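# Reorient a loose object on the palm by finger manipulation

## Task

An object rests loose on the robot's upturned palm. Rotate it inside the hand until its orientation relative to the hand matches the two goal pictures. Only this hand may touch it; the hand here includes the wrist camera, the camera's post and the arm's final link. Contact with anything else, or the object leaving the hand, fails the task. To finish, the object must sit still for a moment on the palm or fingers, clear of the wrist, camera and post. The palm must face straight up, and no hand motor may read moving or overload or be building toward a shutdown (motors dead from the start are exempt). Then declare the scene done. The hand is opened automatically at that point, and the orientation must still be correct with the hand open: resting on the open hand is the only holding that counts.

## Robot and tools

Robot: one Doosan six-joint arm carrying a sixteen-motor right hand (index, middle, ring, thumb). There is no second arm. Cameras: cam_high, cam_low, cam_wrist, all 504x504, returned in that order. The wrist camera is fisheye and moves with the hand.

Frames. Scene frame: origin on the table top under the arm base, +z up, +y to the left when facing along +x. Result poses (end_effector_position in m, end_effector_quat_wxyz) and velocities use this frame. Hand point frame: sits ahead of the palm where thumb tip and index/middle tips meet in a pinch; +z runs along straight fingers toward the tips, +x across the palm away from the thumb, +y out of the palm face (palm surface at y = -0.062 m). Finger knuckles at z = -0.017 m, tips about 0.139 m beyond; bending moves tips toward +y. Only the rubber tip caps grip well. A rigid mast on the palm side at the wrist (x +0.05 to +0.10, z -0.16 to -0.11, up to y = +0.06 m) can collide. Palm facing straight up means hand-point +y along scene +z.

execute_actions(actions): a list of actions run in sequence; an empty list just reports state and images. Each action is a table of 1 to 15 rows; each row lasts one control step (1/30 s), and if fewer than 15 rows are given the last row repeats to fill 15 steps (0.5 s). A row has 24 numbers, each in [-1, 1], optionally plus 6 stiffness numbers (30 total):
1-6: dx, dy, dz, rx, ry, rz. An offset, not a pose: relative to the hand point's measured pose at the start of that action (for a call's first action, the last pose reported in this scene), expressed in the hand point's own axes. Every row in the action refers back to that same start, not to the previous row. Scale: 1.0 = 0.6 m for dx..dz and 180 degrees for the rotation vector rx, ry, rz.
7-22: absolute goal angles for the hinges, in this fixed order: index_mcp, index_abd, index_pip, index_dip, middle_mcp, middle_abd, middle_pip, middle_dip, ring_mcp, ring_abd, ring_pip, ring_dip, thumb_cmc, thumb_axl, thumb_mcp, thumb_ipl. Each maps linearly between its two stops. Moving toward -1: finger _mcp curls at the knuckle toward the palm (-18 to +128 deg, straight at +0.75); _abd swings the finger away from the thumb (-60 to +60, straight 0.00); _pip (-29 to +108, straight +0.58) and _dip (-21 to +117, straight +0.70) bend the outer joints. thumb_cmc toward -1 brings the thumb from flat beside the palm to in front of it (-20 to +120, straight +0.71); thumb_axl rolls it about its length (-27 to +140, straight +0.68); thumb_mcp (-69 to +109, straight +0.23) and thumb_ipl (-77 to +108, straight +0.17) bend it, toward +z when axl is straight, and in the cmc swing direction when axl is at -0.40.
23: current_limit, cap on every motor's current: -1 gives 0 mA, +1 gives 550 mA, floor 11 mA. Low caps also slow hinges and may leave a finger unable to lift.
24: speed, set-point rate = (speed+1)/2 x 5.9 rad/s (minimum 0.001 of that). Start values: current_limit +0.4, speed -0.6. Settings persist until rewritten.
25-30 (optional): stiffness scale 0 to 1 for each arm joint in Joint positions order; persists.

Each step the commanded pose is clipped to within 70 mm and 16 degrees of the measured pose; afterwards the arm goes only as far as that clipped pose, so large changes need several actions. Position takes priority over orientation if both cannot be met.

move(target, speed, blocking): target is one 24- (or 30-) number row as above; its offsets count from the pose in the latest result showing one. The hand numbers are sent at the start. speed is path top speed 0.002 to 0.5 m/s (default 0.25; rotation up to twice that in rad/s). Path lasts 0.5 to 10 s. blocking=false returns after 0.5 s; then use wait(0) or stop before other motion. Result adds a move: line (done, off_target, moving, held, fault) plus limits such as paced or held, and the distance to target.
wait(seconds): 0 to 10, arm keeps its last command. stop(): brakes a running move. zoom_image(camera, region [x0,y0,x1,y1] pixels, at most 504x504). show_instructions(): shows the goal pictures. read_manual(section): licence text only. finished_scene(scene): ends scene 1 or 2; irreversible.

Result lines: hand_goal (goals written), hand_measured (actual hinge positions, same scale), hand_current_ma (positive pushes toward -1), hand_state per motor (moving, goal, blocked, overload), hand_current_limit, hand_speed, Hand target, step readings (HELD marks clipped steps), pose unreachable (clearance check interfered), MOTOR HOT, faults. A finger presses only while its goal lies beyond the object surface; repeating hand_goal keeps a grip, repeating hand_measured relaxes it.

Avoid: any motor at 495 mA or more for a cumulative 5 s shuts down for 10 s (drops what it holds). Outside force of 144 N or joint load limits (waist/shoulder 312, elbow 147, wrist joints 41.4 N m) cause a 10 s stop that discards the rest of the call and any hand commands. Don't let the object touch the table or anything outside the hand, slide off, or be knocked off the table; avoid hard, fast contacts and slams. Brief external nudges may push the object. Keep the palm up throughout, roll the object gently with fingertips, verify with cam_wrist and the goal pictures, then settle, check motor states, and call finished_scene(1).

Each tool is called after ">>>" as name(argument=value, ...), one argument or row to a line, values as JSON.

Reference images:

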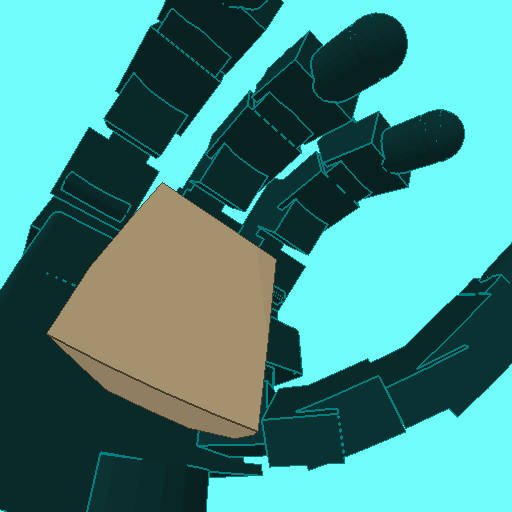

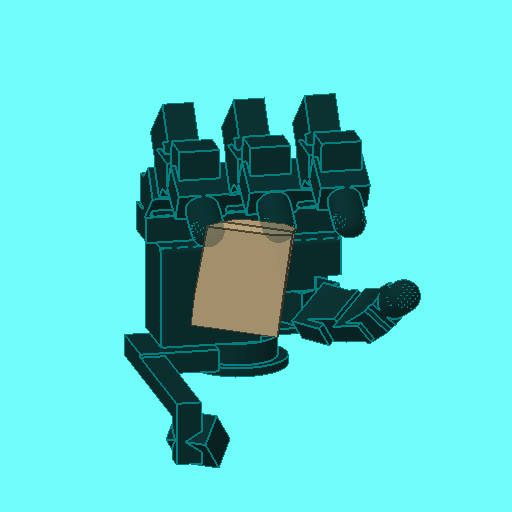

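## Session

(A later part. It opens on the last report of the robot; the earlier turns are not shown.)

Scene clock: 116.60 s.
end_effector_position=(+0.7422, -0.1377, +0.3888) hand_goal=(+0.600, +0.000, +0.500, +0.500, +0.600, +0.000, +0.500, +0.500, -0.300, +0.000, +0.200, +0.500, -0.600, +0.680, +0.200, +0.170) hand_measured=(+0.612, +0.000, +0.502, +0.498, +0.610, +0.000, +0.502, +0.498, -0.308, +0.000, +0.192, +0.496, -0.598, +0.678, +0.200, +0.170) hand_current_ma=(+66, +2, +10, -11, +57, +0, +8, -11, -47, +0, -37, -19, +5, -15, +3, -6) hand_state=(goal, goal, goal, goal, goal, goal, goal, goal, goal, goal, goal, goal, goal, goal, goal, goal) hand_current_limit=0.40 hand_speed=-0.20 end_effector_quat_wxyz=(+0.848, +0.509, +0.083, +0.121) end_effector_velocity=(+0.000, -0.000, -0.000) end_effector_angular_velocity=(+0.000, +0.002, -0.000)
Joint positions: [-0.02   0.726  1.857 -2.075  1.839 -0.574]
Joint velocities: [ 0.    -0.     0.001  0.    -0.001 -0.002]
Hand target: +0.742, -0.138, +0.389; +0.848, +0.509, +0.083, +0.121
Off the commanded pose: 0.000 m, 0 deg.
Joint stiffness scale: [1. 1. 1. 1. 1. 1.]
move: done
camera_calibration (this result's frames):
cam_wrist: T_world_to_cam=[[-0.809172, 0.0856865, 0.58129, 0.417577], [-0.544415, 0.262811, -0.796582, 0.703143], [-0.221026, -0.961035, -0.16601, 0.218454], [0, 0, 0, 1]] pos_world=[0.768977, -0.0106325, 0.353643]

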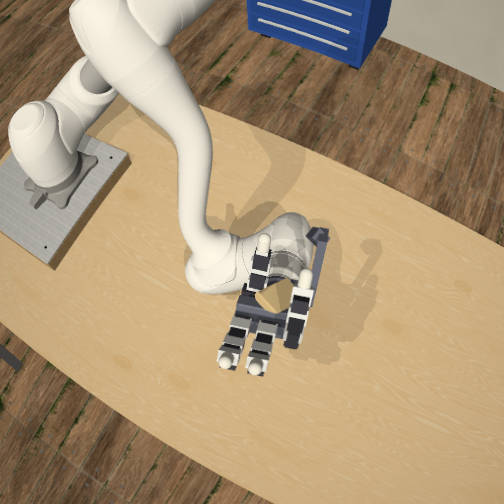

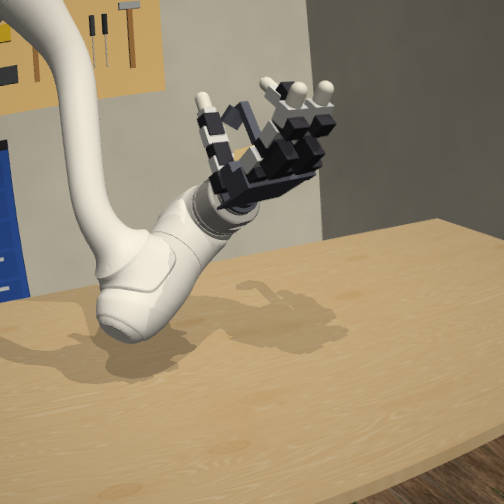

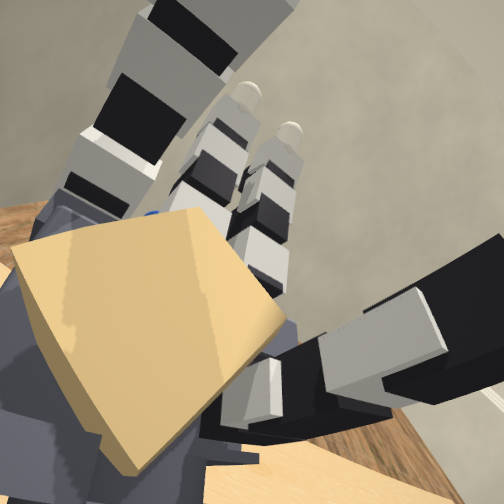

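>>> move(
  target=[0,0,0,0,0,0, 0.75,0,0.3,0,0.75,0,0.3,0,-0.5,0,-0.6,-0.1,-0.6,0.68,0.2,0.17,0.0,-0.4],
)

>>> move(
  target=[0,0,0,0.29,0,0, 0.75,0,0.3,0,0.75,0,0.3,0,-0.5,0,-0.6,-0.1,-0.6,0.68,0.2,0.17,0.0,-0.4],
  speed=0.15,
)

>>> zoom_image(
  camera="cam_high",
  region=[180,170,380,370],
)

Scene clock: 130.17 s.
end_effector_position=(+0.7422, -0.1377, +0.3888) hand_goal=(+0.750, +0.000, +0.300, +0.000, +0.750, +0.000, +0.300, +0.000, -0.500, +0.000, -0.600, -0.100, -0.600, +0.680, +0.200, +0.170) hand_measured=(+0.758, +0.000, +0.308, +0.002, +0.758, +0.000, +0.306, +0.002, -0.486, +0.000, -0.538, -0.086, -0.598, +0.678, +0.200, +0.170) hand_current_ma=(+48, +2, +35, +14, +45, +0, +35, +14, +84, +0, +275, +74, +5, -14, +3, -6) hand_state=(goal, goal, goal, goal, goal, goal, goal, goal, goal, goal, blocked, goal, goal, goal, goal, goal) hand_current_limit=0.00 hand_speed=-0.40 end_effector_quat_wxyz=(+0.848, +0.509, +0.083, +0.121) end_effector_velocity=(+0.001, +0.000, -0.001) end_effector_angular_velocity=(+0.001, +0.002, +0.001)
Joint positions: [-0.02   0.726  1.857 -2.075  1.839 -0.574]
Joint velocities: [ 0.     0.001 -0.     0.    -0.001 -0.   ]
Hand target: +0.742, -0.138, +0.389; +0.848, +0.509, +0.083, +0.121
Off the commanded pose: 0.000 m, 0 deg.
Joint stiffness scale: [1. 1. 1. 1. 1. 1.]
move: done
camera_calibration (this result's frames):
cam_wrist: T_world_to_cam=[[-0.809172, 0.0856864, 0.58129, 0.417577], [-0.544415, 0.262811, -0.796582, 0.703143], [-0.221026, -0.961035, -0.16601, 0.218454], [0, 0, 0, 1]] pos_world=[0.768977, -0.0106325, 0.353642]

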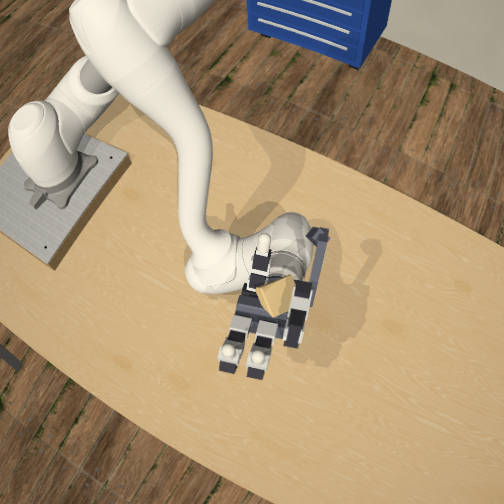

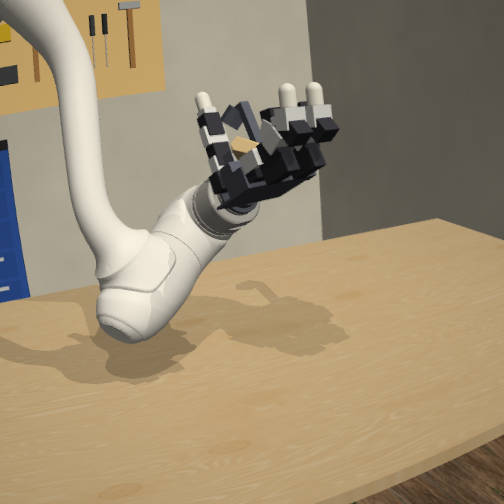

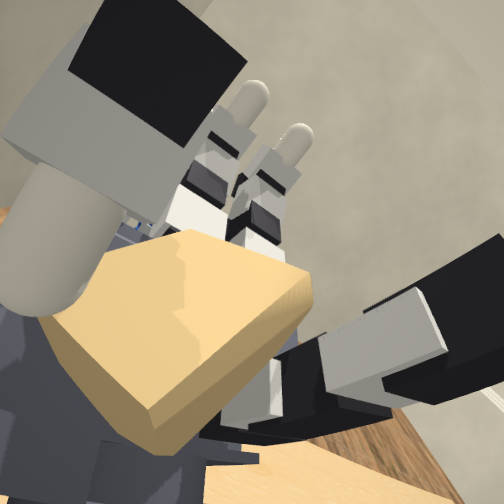

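Scene clock: 133.57 s.
end_effector_position=(+0.7401, -0.1383, +0.3873) hand_goal=(+0.750, +0.000, +0.300, +0.000, +0.750, +0.000, +0.300, +0.000, -0.500, +0.000, -0.600, -0.100, -0.600, +0.680, +0.200, +0.170) hand_measured=(+0.762, +0.000, +0.306, +0.002, +0.762, +0.000, +0.306, +0.002, -0.494, +0.000, -0.600, -0.098, -0.598, +0.678, +0.200, +0.170) hand_current_ma=(+60, +2, +32, +14, +65, -1, +30, +13, +32, +0, +0, +11, +5, -14, -3, -6) hand_state=(goal, goal, goal, goal, goal, goal, goal, goal, goal, goal, goal, goal, goal, goal, goal, goal) hand_current_limit=0.00 hand_speed=-0.40 end_effector_quat_wxyz=(+0.541, +0.828, +0.128, +0.069) end_effector_velocity=(-0.000, +0.000, -0.001) end_effector_angular_velocity=(+0.010, +0.006, -0.001)
Joint positions: [ 0.096  0.442  1.819 -1.332  1.198 -0.983]
Joint velocities: [-0.    -0.002 -0.001  0.012 -0.004 -0.009]
Hand target: +0.742, -0.138, +0.389; +0.538, +0.830, +0.128, +0.072
Off the commanded pose: 0.003 m, 1 deg.
Joint stiffness scale: [1. 1. 1. 1. 1. 1.]
move: done
camera_calibration (this result's frames):
cam_wrist: T_world_to_cam=[[-0.642428, -0.453154, 0.618012, 0.204626], [-0.669563, 0.724195, -0.165004, 0.612789], [-0.372789, -0.519801, -0.768658, 0.623897], [0, 0, 0, 1]] pos_world=[0.774341, -0.0267495, 0.454215]

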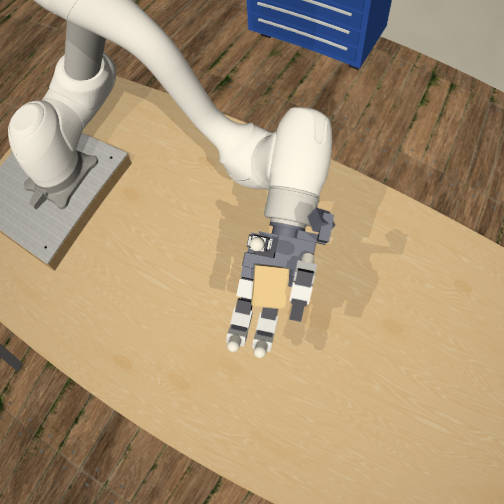

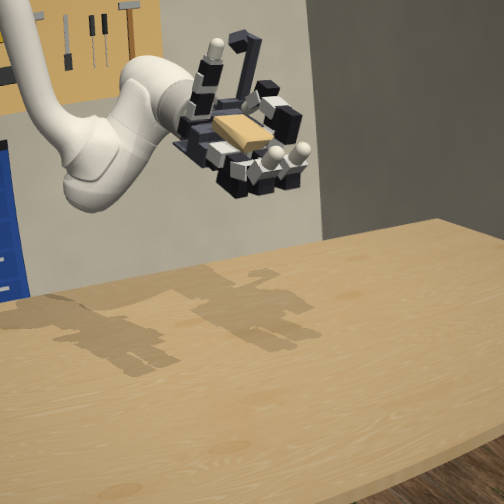

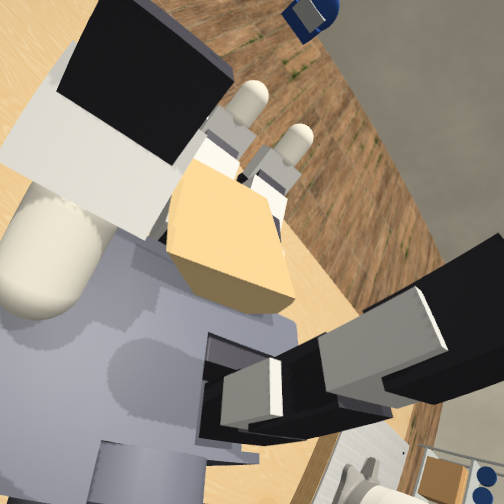

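Region (180, 170, 380, 370) of cam_high's 504x504 image, scaled by 2.520, with more detail than that image has.

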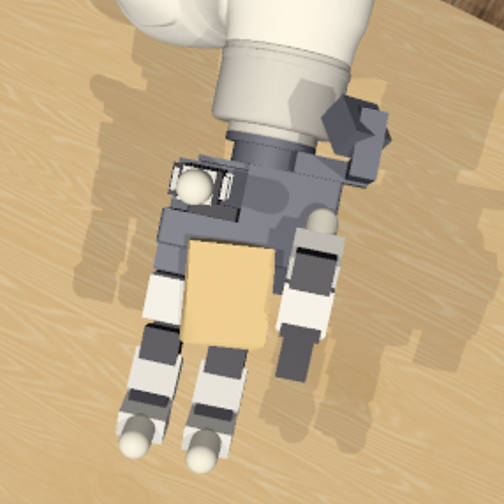

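>>> move(
  target=[0,0,0,-0.132,0,0, 0.75,0,0.3,0,0.75,0,0.3,0,0.5,0,0.4,0.5,0.5,0.68,0.2,0.17,0.4,-0.4],
  speed=0.15,
)

>>> move(
  target=[0,0,0,0,0,0, -0.3,0,0.5,0.5,0.1,0,0.5,0.5,0.5,0,0.4,0.5,0.5,0.68,0.2,0.17,0.4,-0.7],
)

>>> move(
  target=[0,0,0,0,0,0, 0.5,0,0.5,0.5,0.5,0,0.5,0.5,0.5,0,0.4,0.5,0.5,0.68,0.2,0.17,0.4,-0.3],
)

>>> zoom_image(
  camera="cam_high",
  region=[180,190,380,390],
)

Scene clock: 151.10 s.
end_effector_position=(+0.7421, -0.1372, +0.3885) hand_goal=(+0.750, +0.000, +0.300, +0.000, +0.750, +0.000, +0.300, +0.000, +0.500, +0.000, +0.400, +0.500, +0.500, +0.680, +0.200, +0.170) hand_measured=(+0.762, +0.000, +0.306, +0.002, +0.762, +0.000, +0.306, +0.002, +0.510, +0.000, +0.400, +0.498, +0.510, +0.678, +0.200, +0.170) hand_current_ma=(+63, +2, +32, +14, +66, -1, +30, +13, +60, +0, +5, -10, +56, -12, -5, -6) hand_state=(goal, goal, goal, goal, goal, goal, goal, goal, goal, goal, goal, goal, goal, goal, goal, goal) hand_current_limit=0.40 hand_speed=-0.40 end_effector_quat_wxyz=(+0.697, +0.701, +0.111, +0.096) end_effector_velocity=(+0.000, +0.000, +0.001) end_effector_angular_velocity=(-0.009, -0.005, +0.000)
Joint positions: [ 0.079  0.567  1.866 -1.707  1.447 -0.722]
Joint velocities: [-0.001  0.002 -0.    -0.008  0.007  0.005]
Hand target: +0.740, -0.138, +0.387; +0.700, +0.699, +0.111, +0.094
Off the commanded pose: 0.003 m, 0 deg.
Joint stiffness scale: [1. 1. 1. 1. 1. 1.]
move: done
camera_calibration (this result's frames):
cam_wrist: T_world_to_cam=[[-0.716644, -0.208452, 0.665559, 0.275853], [-0.637014, 0.584174, -0.502946, 0.701496], [-0.283962, -0.784403, -0.551431, 0.439471], [0, 0, 0, 1]] pos_world=[0.769344, -0.00757073, 0.411556]

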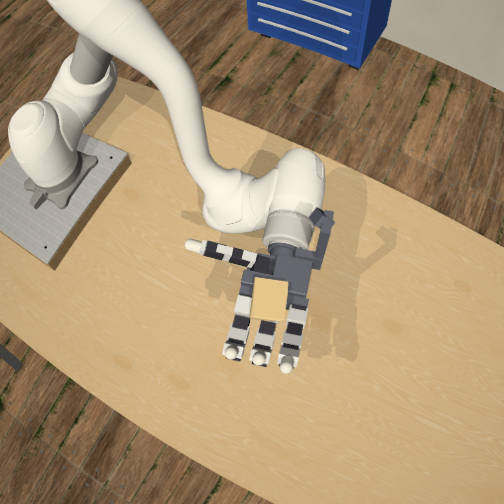

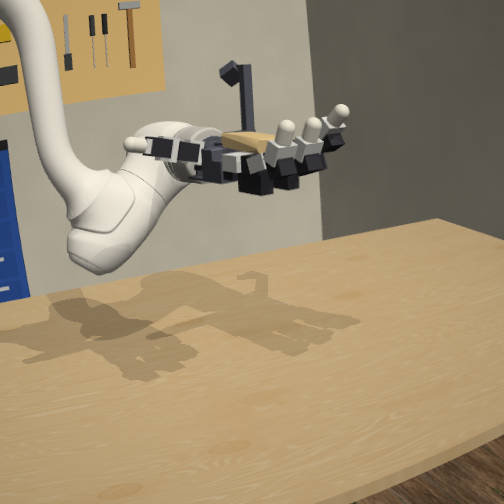

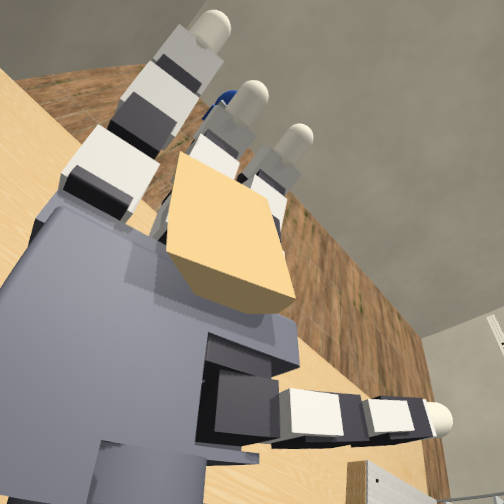

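Scene clock: 152.87 s.
end_effector_position=(+0.7421, -0.1372, +0.3885) hand_goal=(-0.300, +0.000, +0.500, +0.500, +0.100, +0.000, +0.500, +0.500, +0.500, +0.000, +0.400, +0.500, +0.500, +0.680, +0.200, +0.170) hand_measured=(-0.290, +0.000, +0.500, +0.498, +0.122, +0.000, +0.500, +0.498, +0.510, +0.000, +0.400, +0.498, +0.510, +0.678, +0.200, +0.170) hand_current_ma=(+58, +2, +1, -12, +114, -1, +1, -12, +60, +0, +5, -10, +56, -12, -5, -6) hand_state=(goal, goal, goal, goal, blocked, goal, goal, goal, goal, goal, goal, goal, goal, goal, goal, goal) hand_current_limit=0.40 hand_speed=-0.70 end_effector_quat_wxyz=(+0.698, +0.701, +0.111, +0.096) end_effector_velocity=(+0.000, +0.000, +0.000) end_effector_angular_velocity=(-0.000, -0.000, +0.000)
Joint positions: [ 0.079  0.567  1.866 -1.707  1.447 -0.722]
Joint velocities: [ 0.     0.    -0.001 -0.     0.    -0.   ]
Hand target: +0.742, -0.137, +0.388; +0.697, +0.701, +0.111, +0.096
Off the commanded pose: 0.000 m, 0 deg.
Joint stiffness scale: [1. 1. 1. 1. 1. 1.]
move: done
camera_calibration (this result's frames):
cam_wrist: T_world_to_cam=[[-0.716698, -0.208357, 0.665531, 0.275901], [-0.636975, 0.584096, -0.503085, 0.701519], [-0.283912, -0.784487, -0.551339, 0.439401], [0, 0, 0, 1]] pos_world=[0.76934, -0.00756441, 0.411562]

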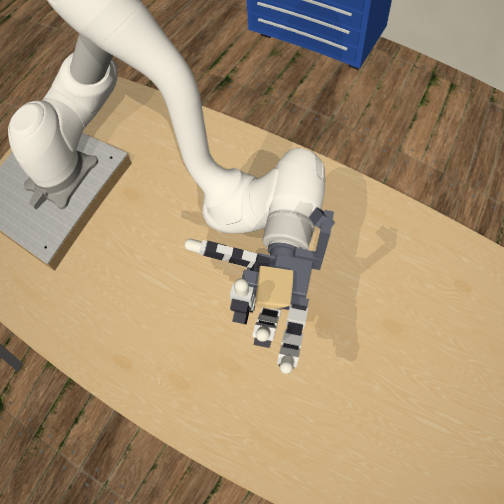

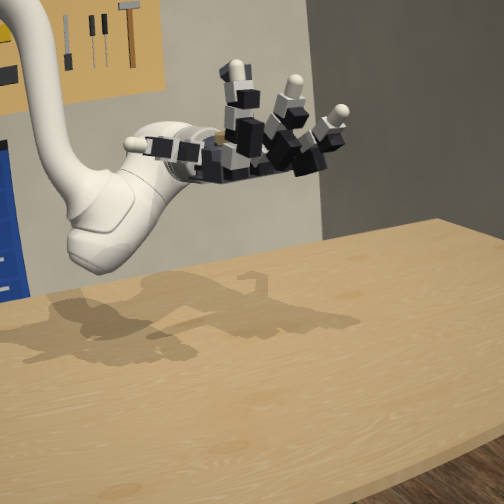

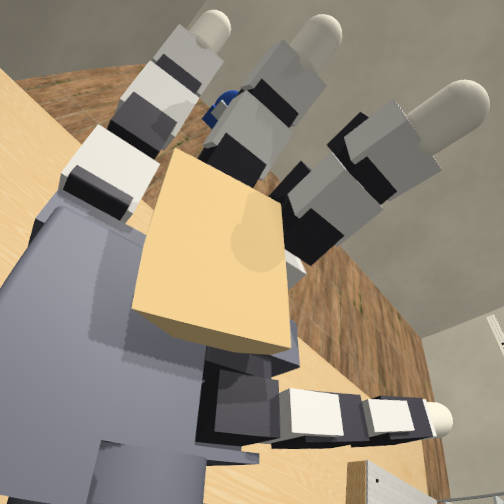

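Scene clock: 153.70 s.
end_effector_position=(+0.7421, -0.1372, +0.3885) hand_goal=(+0.500, +0.000, +0.500, +0.500, +0.500, +0.000, +0.500, +0.500, +0.500, +0.000, +0.400, +0.500, +0.500, +0.680, +0.200, +0.170) hand_measured=(+0.510, +0.000, +0.500, +0.498, +0.510, +0.000, +0.500, +0.498, +0.510, +0.000, +0.400, +0.498, +0.510, +0.678, +0.200, +0.170) hand_current_ma=(+57, +2, +5, -11, +54, -1, +5, -11, +60, +0, +5, -10, +56, -12, -5, -6) hand_state=(goal, goal, goal, goal, goal, goal, goal, goal, goal, goal, goal, goal, goal, goal, goal, goal) hand_current_limit=0.40 hand_speed=-0.30 end_effector_quat_wxyz=(+0.698, +0.701, +0.111, +0.096) end_effector_velocity=(-0.000, -0.000, +0.000) end_effector_angular_velocity=(-0.000, +0.001, -0.000)
Joint positions: [ 0.079  0.567  1.866 -1.707  1.447 -0.722]
Joint velocities: [-0.     0.     0.     0.     0.    -0.001]
Hand target: +0.742, -0.137, +0.388; +0.698, +0.701, +0.111, +0.096
Off the commanded pose: 0.000 m, 0 deg.
Joint stiffness scale: [1. 1. 1. 1. 1. 1.]
move: done
camera_calibration (this result's frames):
cam_wrist: T_world_to_cam=[[-0.716698, -0.208357, 0.665531, 0.275901], [-0.636975, 0.584096, -0.503085, 0.701519], [-0.283912, -0.784487, -0.551339, 0.439401], [0, 0, 0, 1]] pos_world=[0.76934, -0.00756437, 0.411562]

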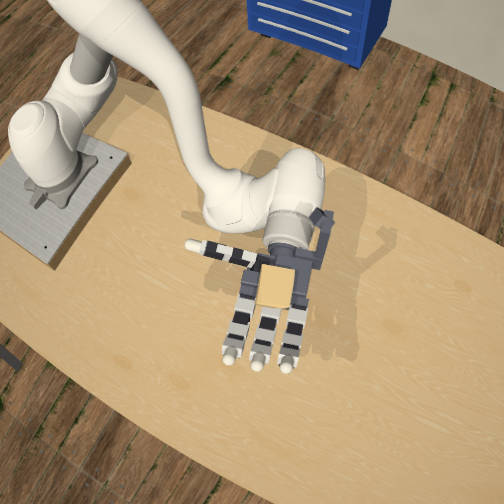

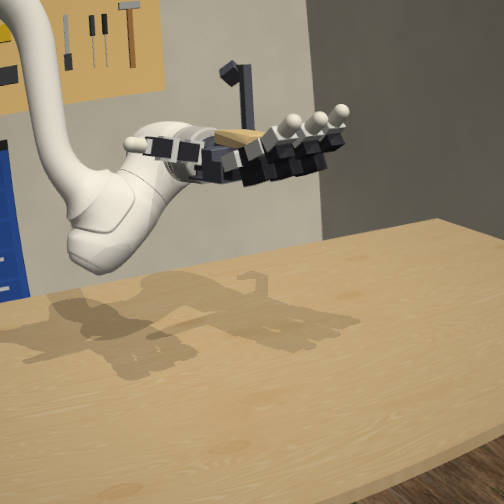

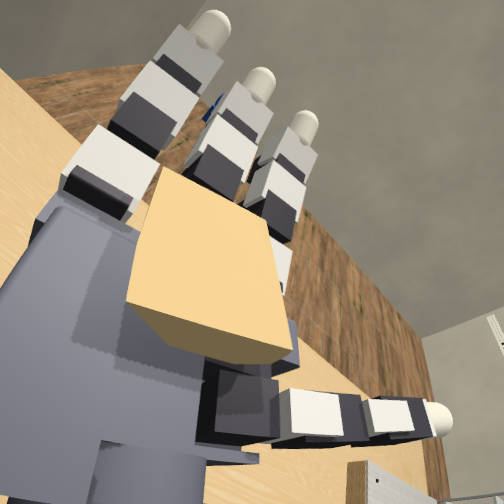

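Region (180, 190, 380, 390) of cam_high's 504x504 image, scaled by 2.520, with more detail than that image has.

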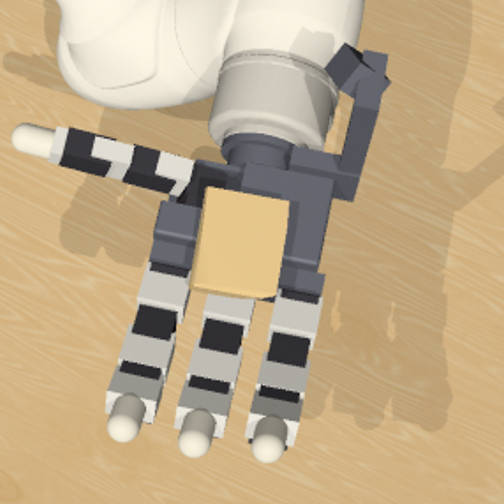

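Push it back with the middle finger, then nudge the near end toward the ring side with the thumb.

>>> move(
  target=[0,0,0,0,0,0, 0.5,0,0.5,0.5,-0.4,0,0.5,0.5,0.5,0,0.4,0.5,0.5,0.68,0.2,0.17,0.4,-0.6],
)

>>> move(
  target=[0,0,0,0,0,0, 0.5,0,0.5,0.5,0.5,0,0.5,0.5,0.5,0,0.4,0.5,-0.45,0.68,0.2,0.17,0.4,-0.6],
)

>>> zoom_image(
  camera="cam_high",
  region=[180,190,380,390],
)

Scene clock: 159.27 s.
end_effector_position=(+0.7421, -0.1372, +0.3885) hand_goal=(+0.500, +0.000, +0.500, +0.500, -0.400, +0.000, +0.500, +0.500, +0.500, +0.000, +0.400, +0.500, +0.500, +0.680, +0.200, +0.170) hand_measured=(+0.510, +0.000, +0.500, +0.498, -0.392, +0.000, +0.500, +0.498, +0.510, +0.000, +0.400, +0.498, +0.510, +0.678, +0.200, +0.170) hand_current_ma=(+57, +2, +5, -11, +38, -1, +5, -11, +60, +0, +5, -10, +56, -12, -5, -6) hand_state=(goal, goal, goal, goal, goal, goal, goal, goal, goal, goal, goal, goal, goal, goal, goal, goal) hand_current_limit=0.40 hand_speed=-0.60 end_effector_quat_wxyz=(+0.698, +0.701, +0.111, +0.096) end_effector_velocity=(-0.000, -0.000, +0.000) end_effector_angular_velocity=(+0.001, -0.001, +0.000)
Joint positions: [ 0.079  0.567  1.866 -1.707  1.447 -0.722]
Joint velocities: [-0.    -0.    -0.     0.    -0.     0.001]
Hand target: +0.742, -0.137, +0.388; +0.698, +0.701, +0.111, +0.096
Off the commanded pose: 0.000 m, 0 deg.
Joint stiffness scale: [1. 1. 1. 1. 1. 1.]
move: done
camera_calibration (this result's frames):
cam_wrist: T_world_to_cam=[[-0.716698, -0.208357, 0.665531, 0.275902], [-0.636975, 0.584096, -0.503085, 0.701519], [-0.283912, -0.784487, -0.551339, 0.439401], [0, 0, 0, 1]] pos_world=[0.76934, -0.0075644, 0.411562]

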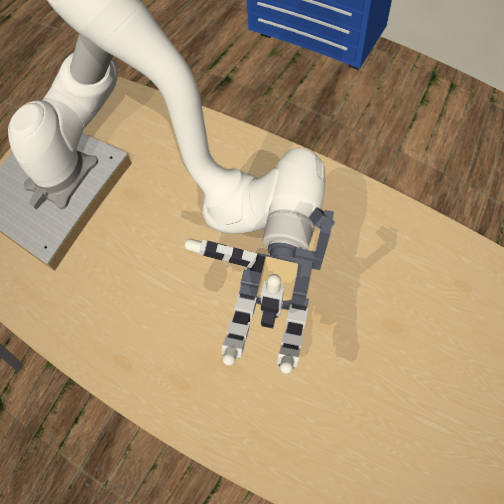

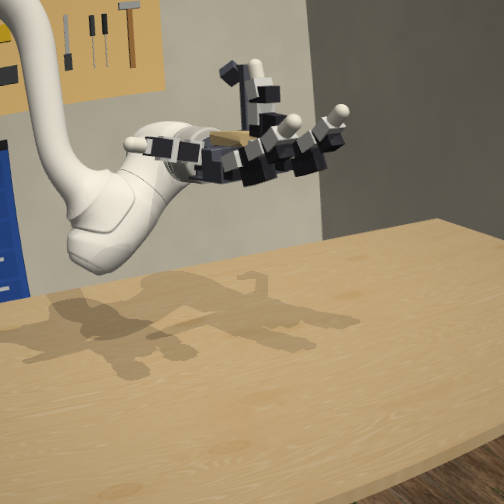

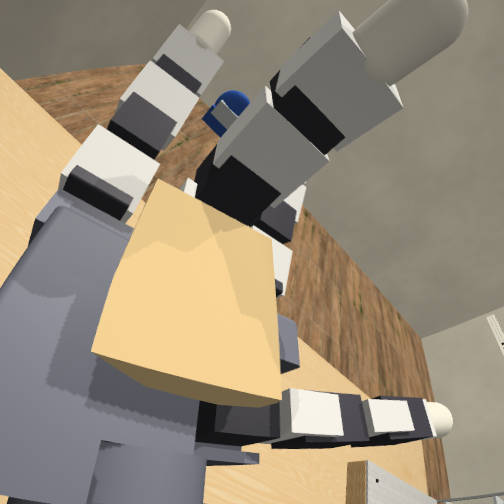

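Scene clock: 160.57 s.
end_effector_position=(+0.7421, -0.1372, +0.3885) hand_goal=(+0.500, +0.000, +0.500, +0.500, +0.500, +0.000, +0.500, +0.500, +0.500, +0.000, +0.400, +0.500, -0.450, +0.680, +0.200, +0.170) hand_measured=(+0.510, +0.000, +0.500, +0.498, +0.510, +0.000, +0.500, +0.498, +0.510, +0.000, +0.400, +0.498, -0.444, +0.678, +0.200, +0.170) hand_current_ma=(+57, +2, +5, -11, +52, -1, +5, -11, +60, +0, +5, -10, +35, -12, -5, -6) hand_state=(goal, goal, goal, goal, goal, goal, goal, goal, goal, goal, goal, goal, goal, goal, goal, goal) hand_current_limit=0.40 hand_speed=-0.60 end_effector_quat_wxyz=(+0.698, +0.701, +0.111, +0.096) end_effector_velocity=(+0.000, +0.000, +0.000) end_effector_angular_velocity=(-0.001, +0.001, +0.000)
Joint positions: [ 0.079  0.567  1.866 -1.707  1.447 -0.722]
Joint velocities: [-0.    -0.    -0.    -0.    -0.    -0.002]
Hand target: +0.742, -0.137, +0.388; +0.698, +0.701, +0.111, +0.096
Off the commanded pose: 0.000 m, 0 deg.
Joint stiffness scale: [1. 1. 1. 1. 1. 1.]
move: done
camera_calibration (this result's frames):
cam_wrist: T_world_to_cam=[[-0.716698, -0.208357, 0.665531, 0.275901], [-0.636975, 0.584096, -0.503085, 0.701519], [-0.283912, -0.784487, -0.551339, 0.439401], [0, 0, 0, 1]] pos_world=[0.76934, -0.00756442, 0.411562]

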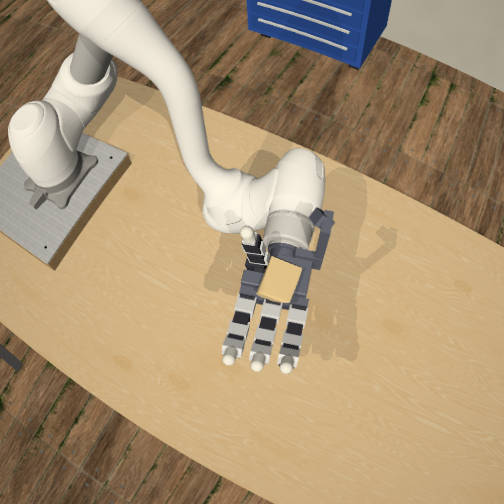

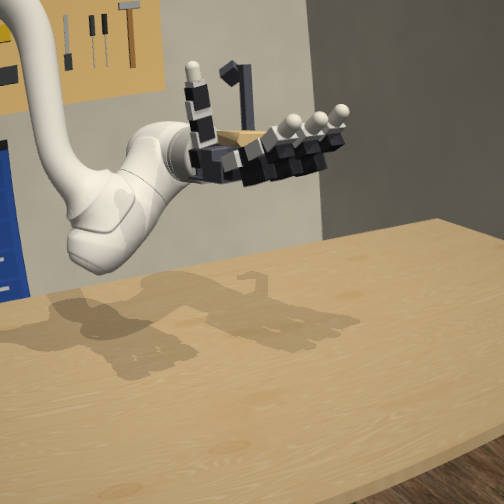

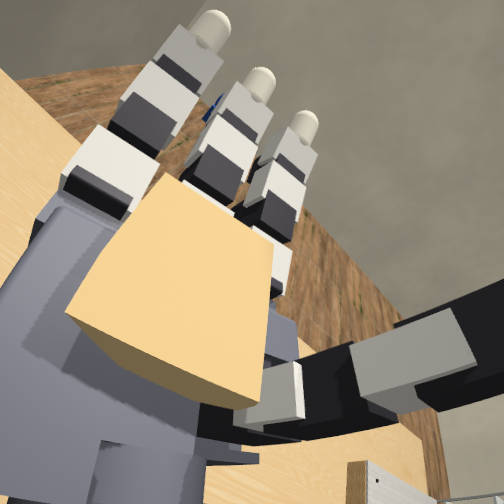

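Region (180, 190, 380, 390) of cam_high's 504x504 image, scaled by 2.520, with more detail than that image has.

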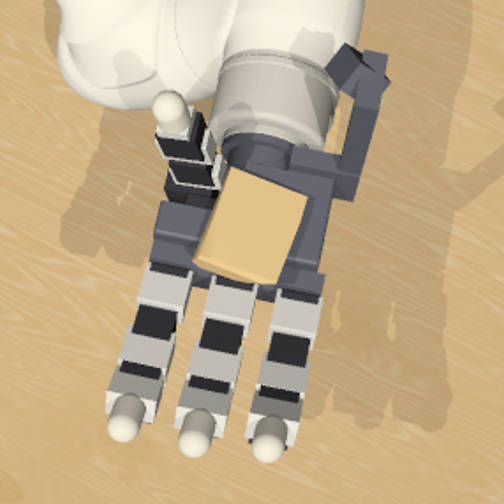

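Matches.

>>> finished_scene(
  scene=1,
)

The scene is finished: the task was done.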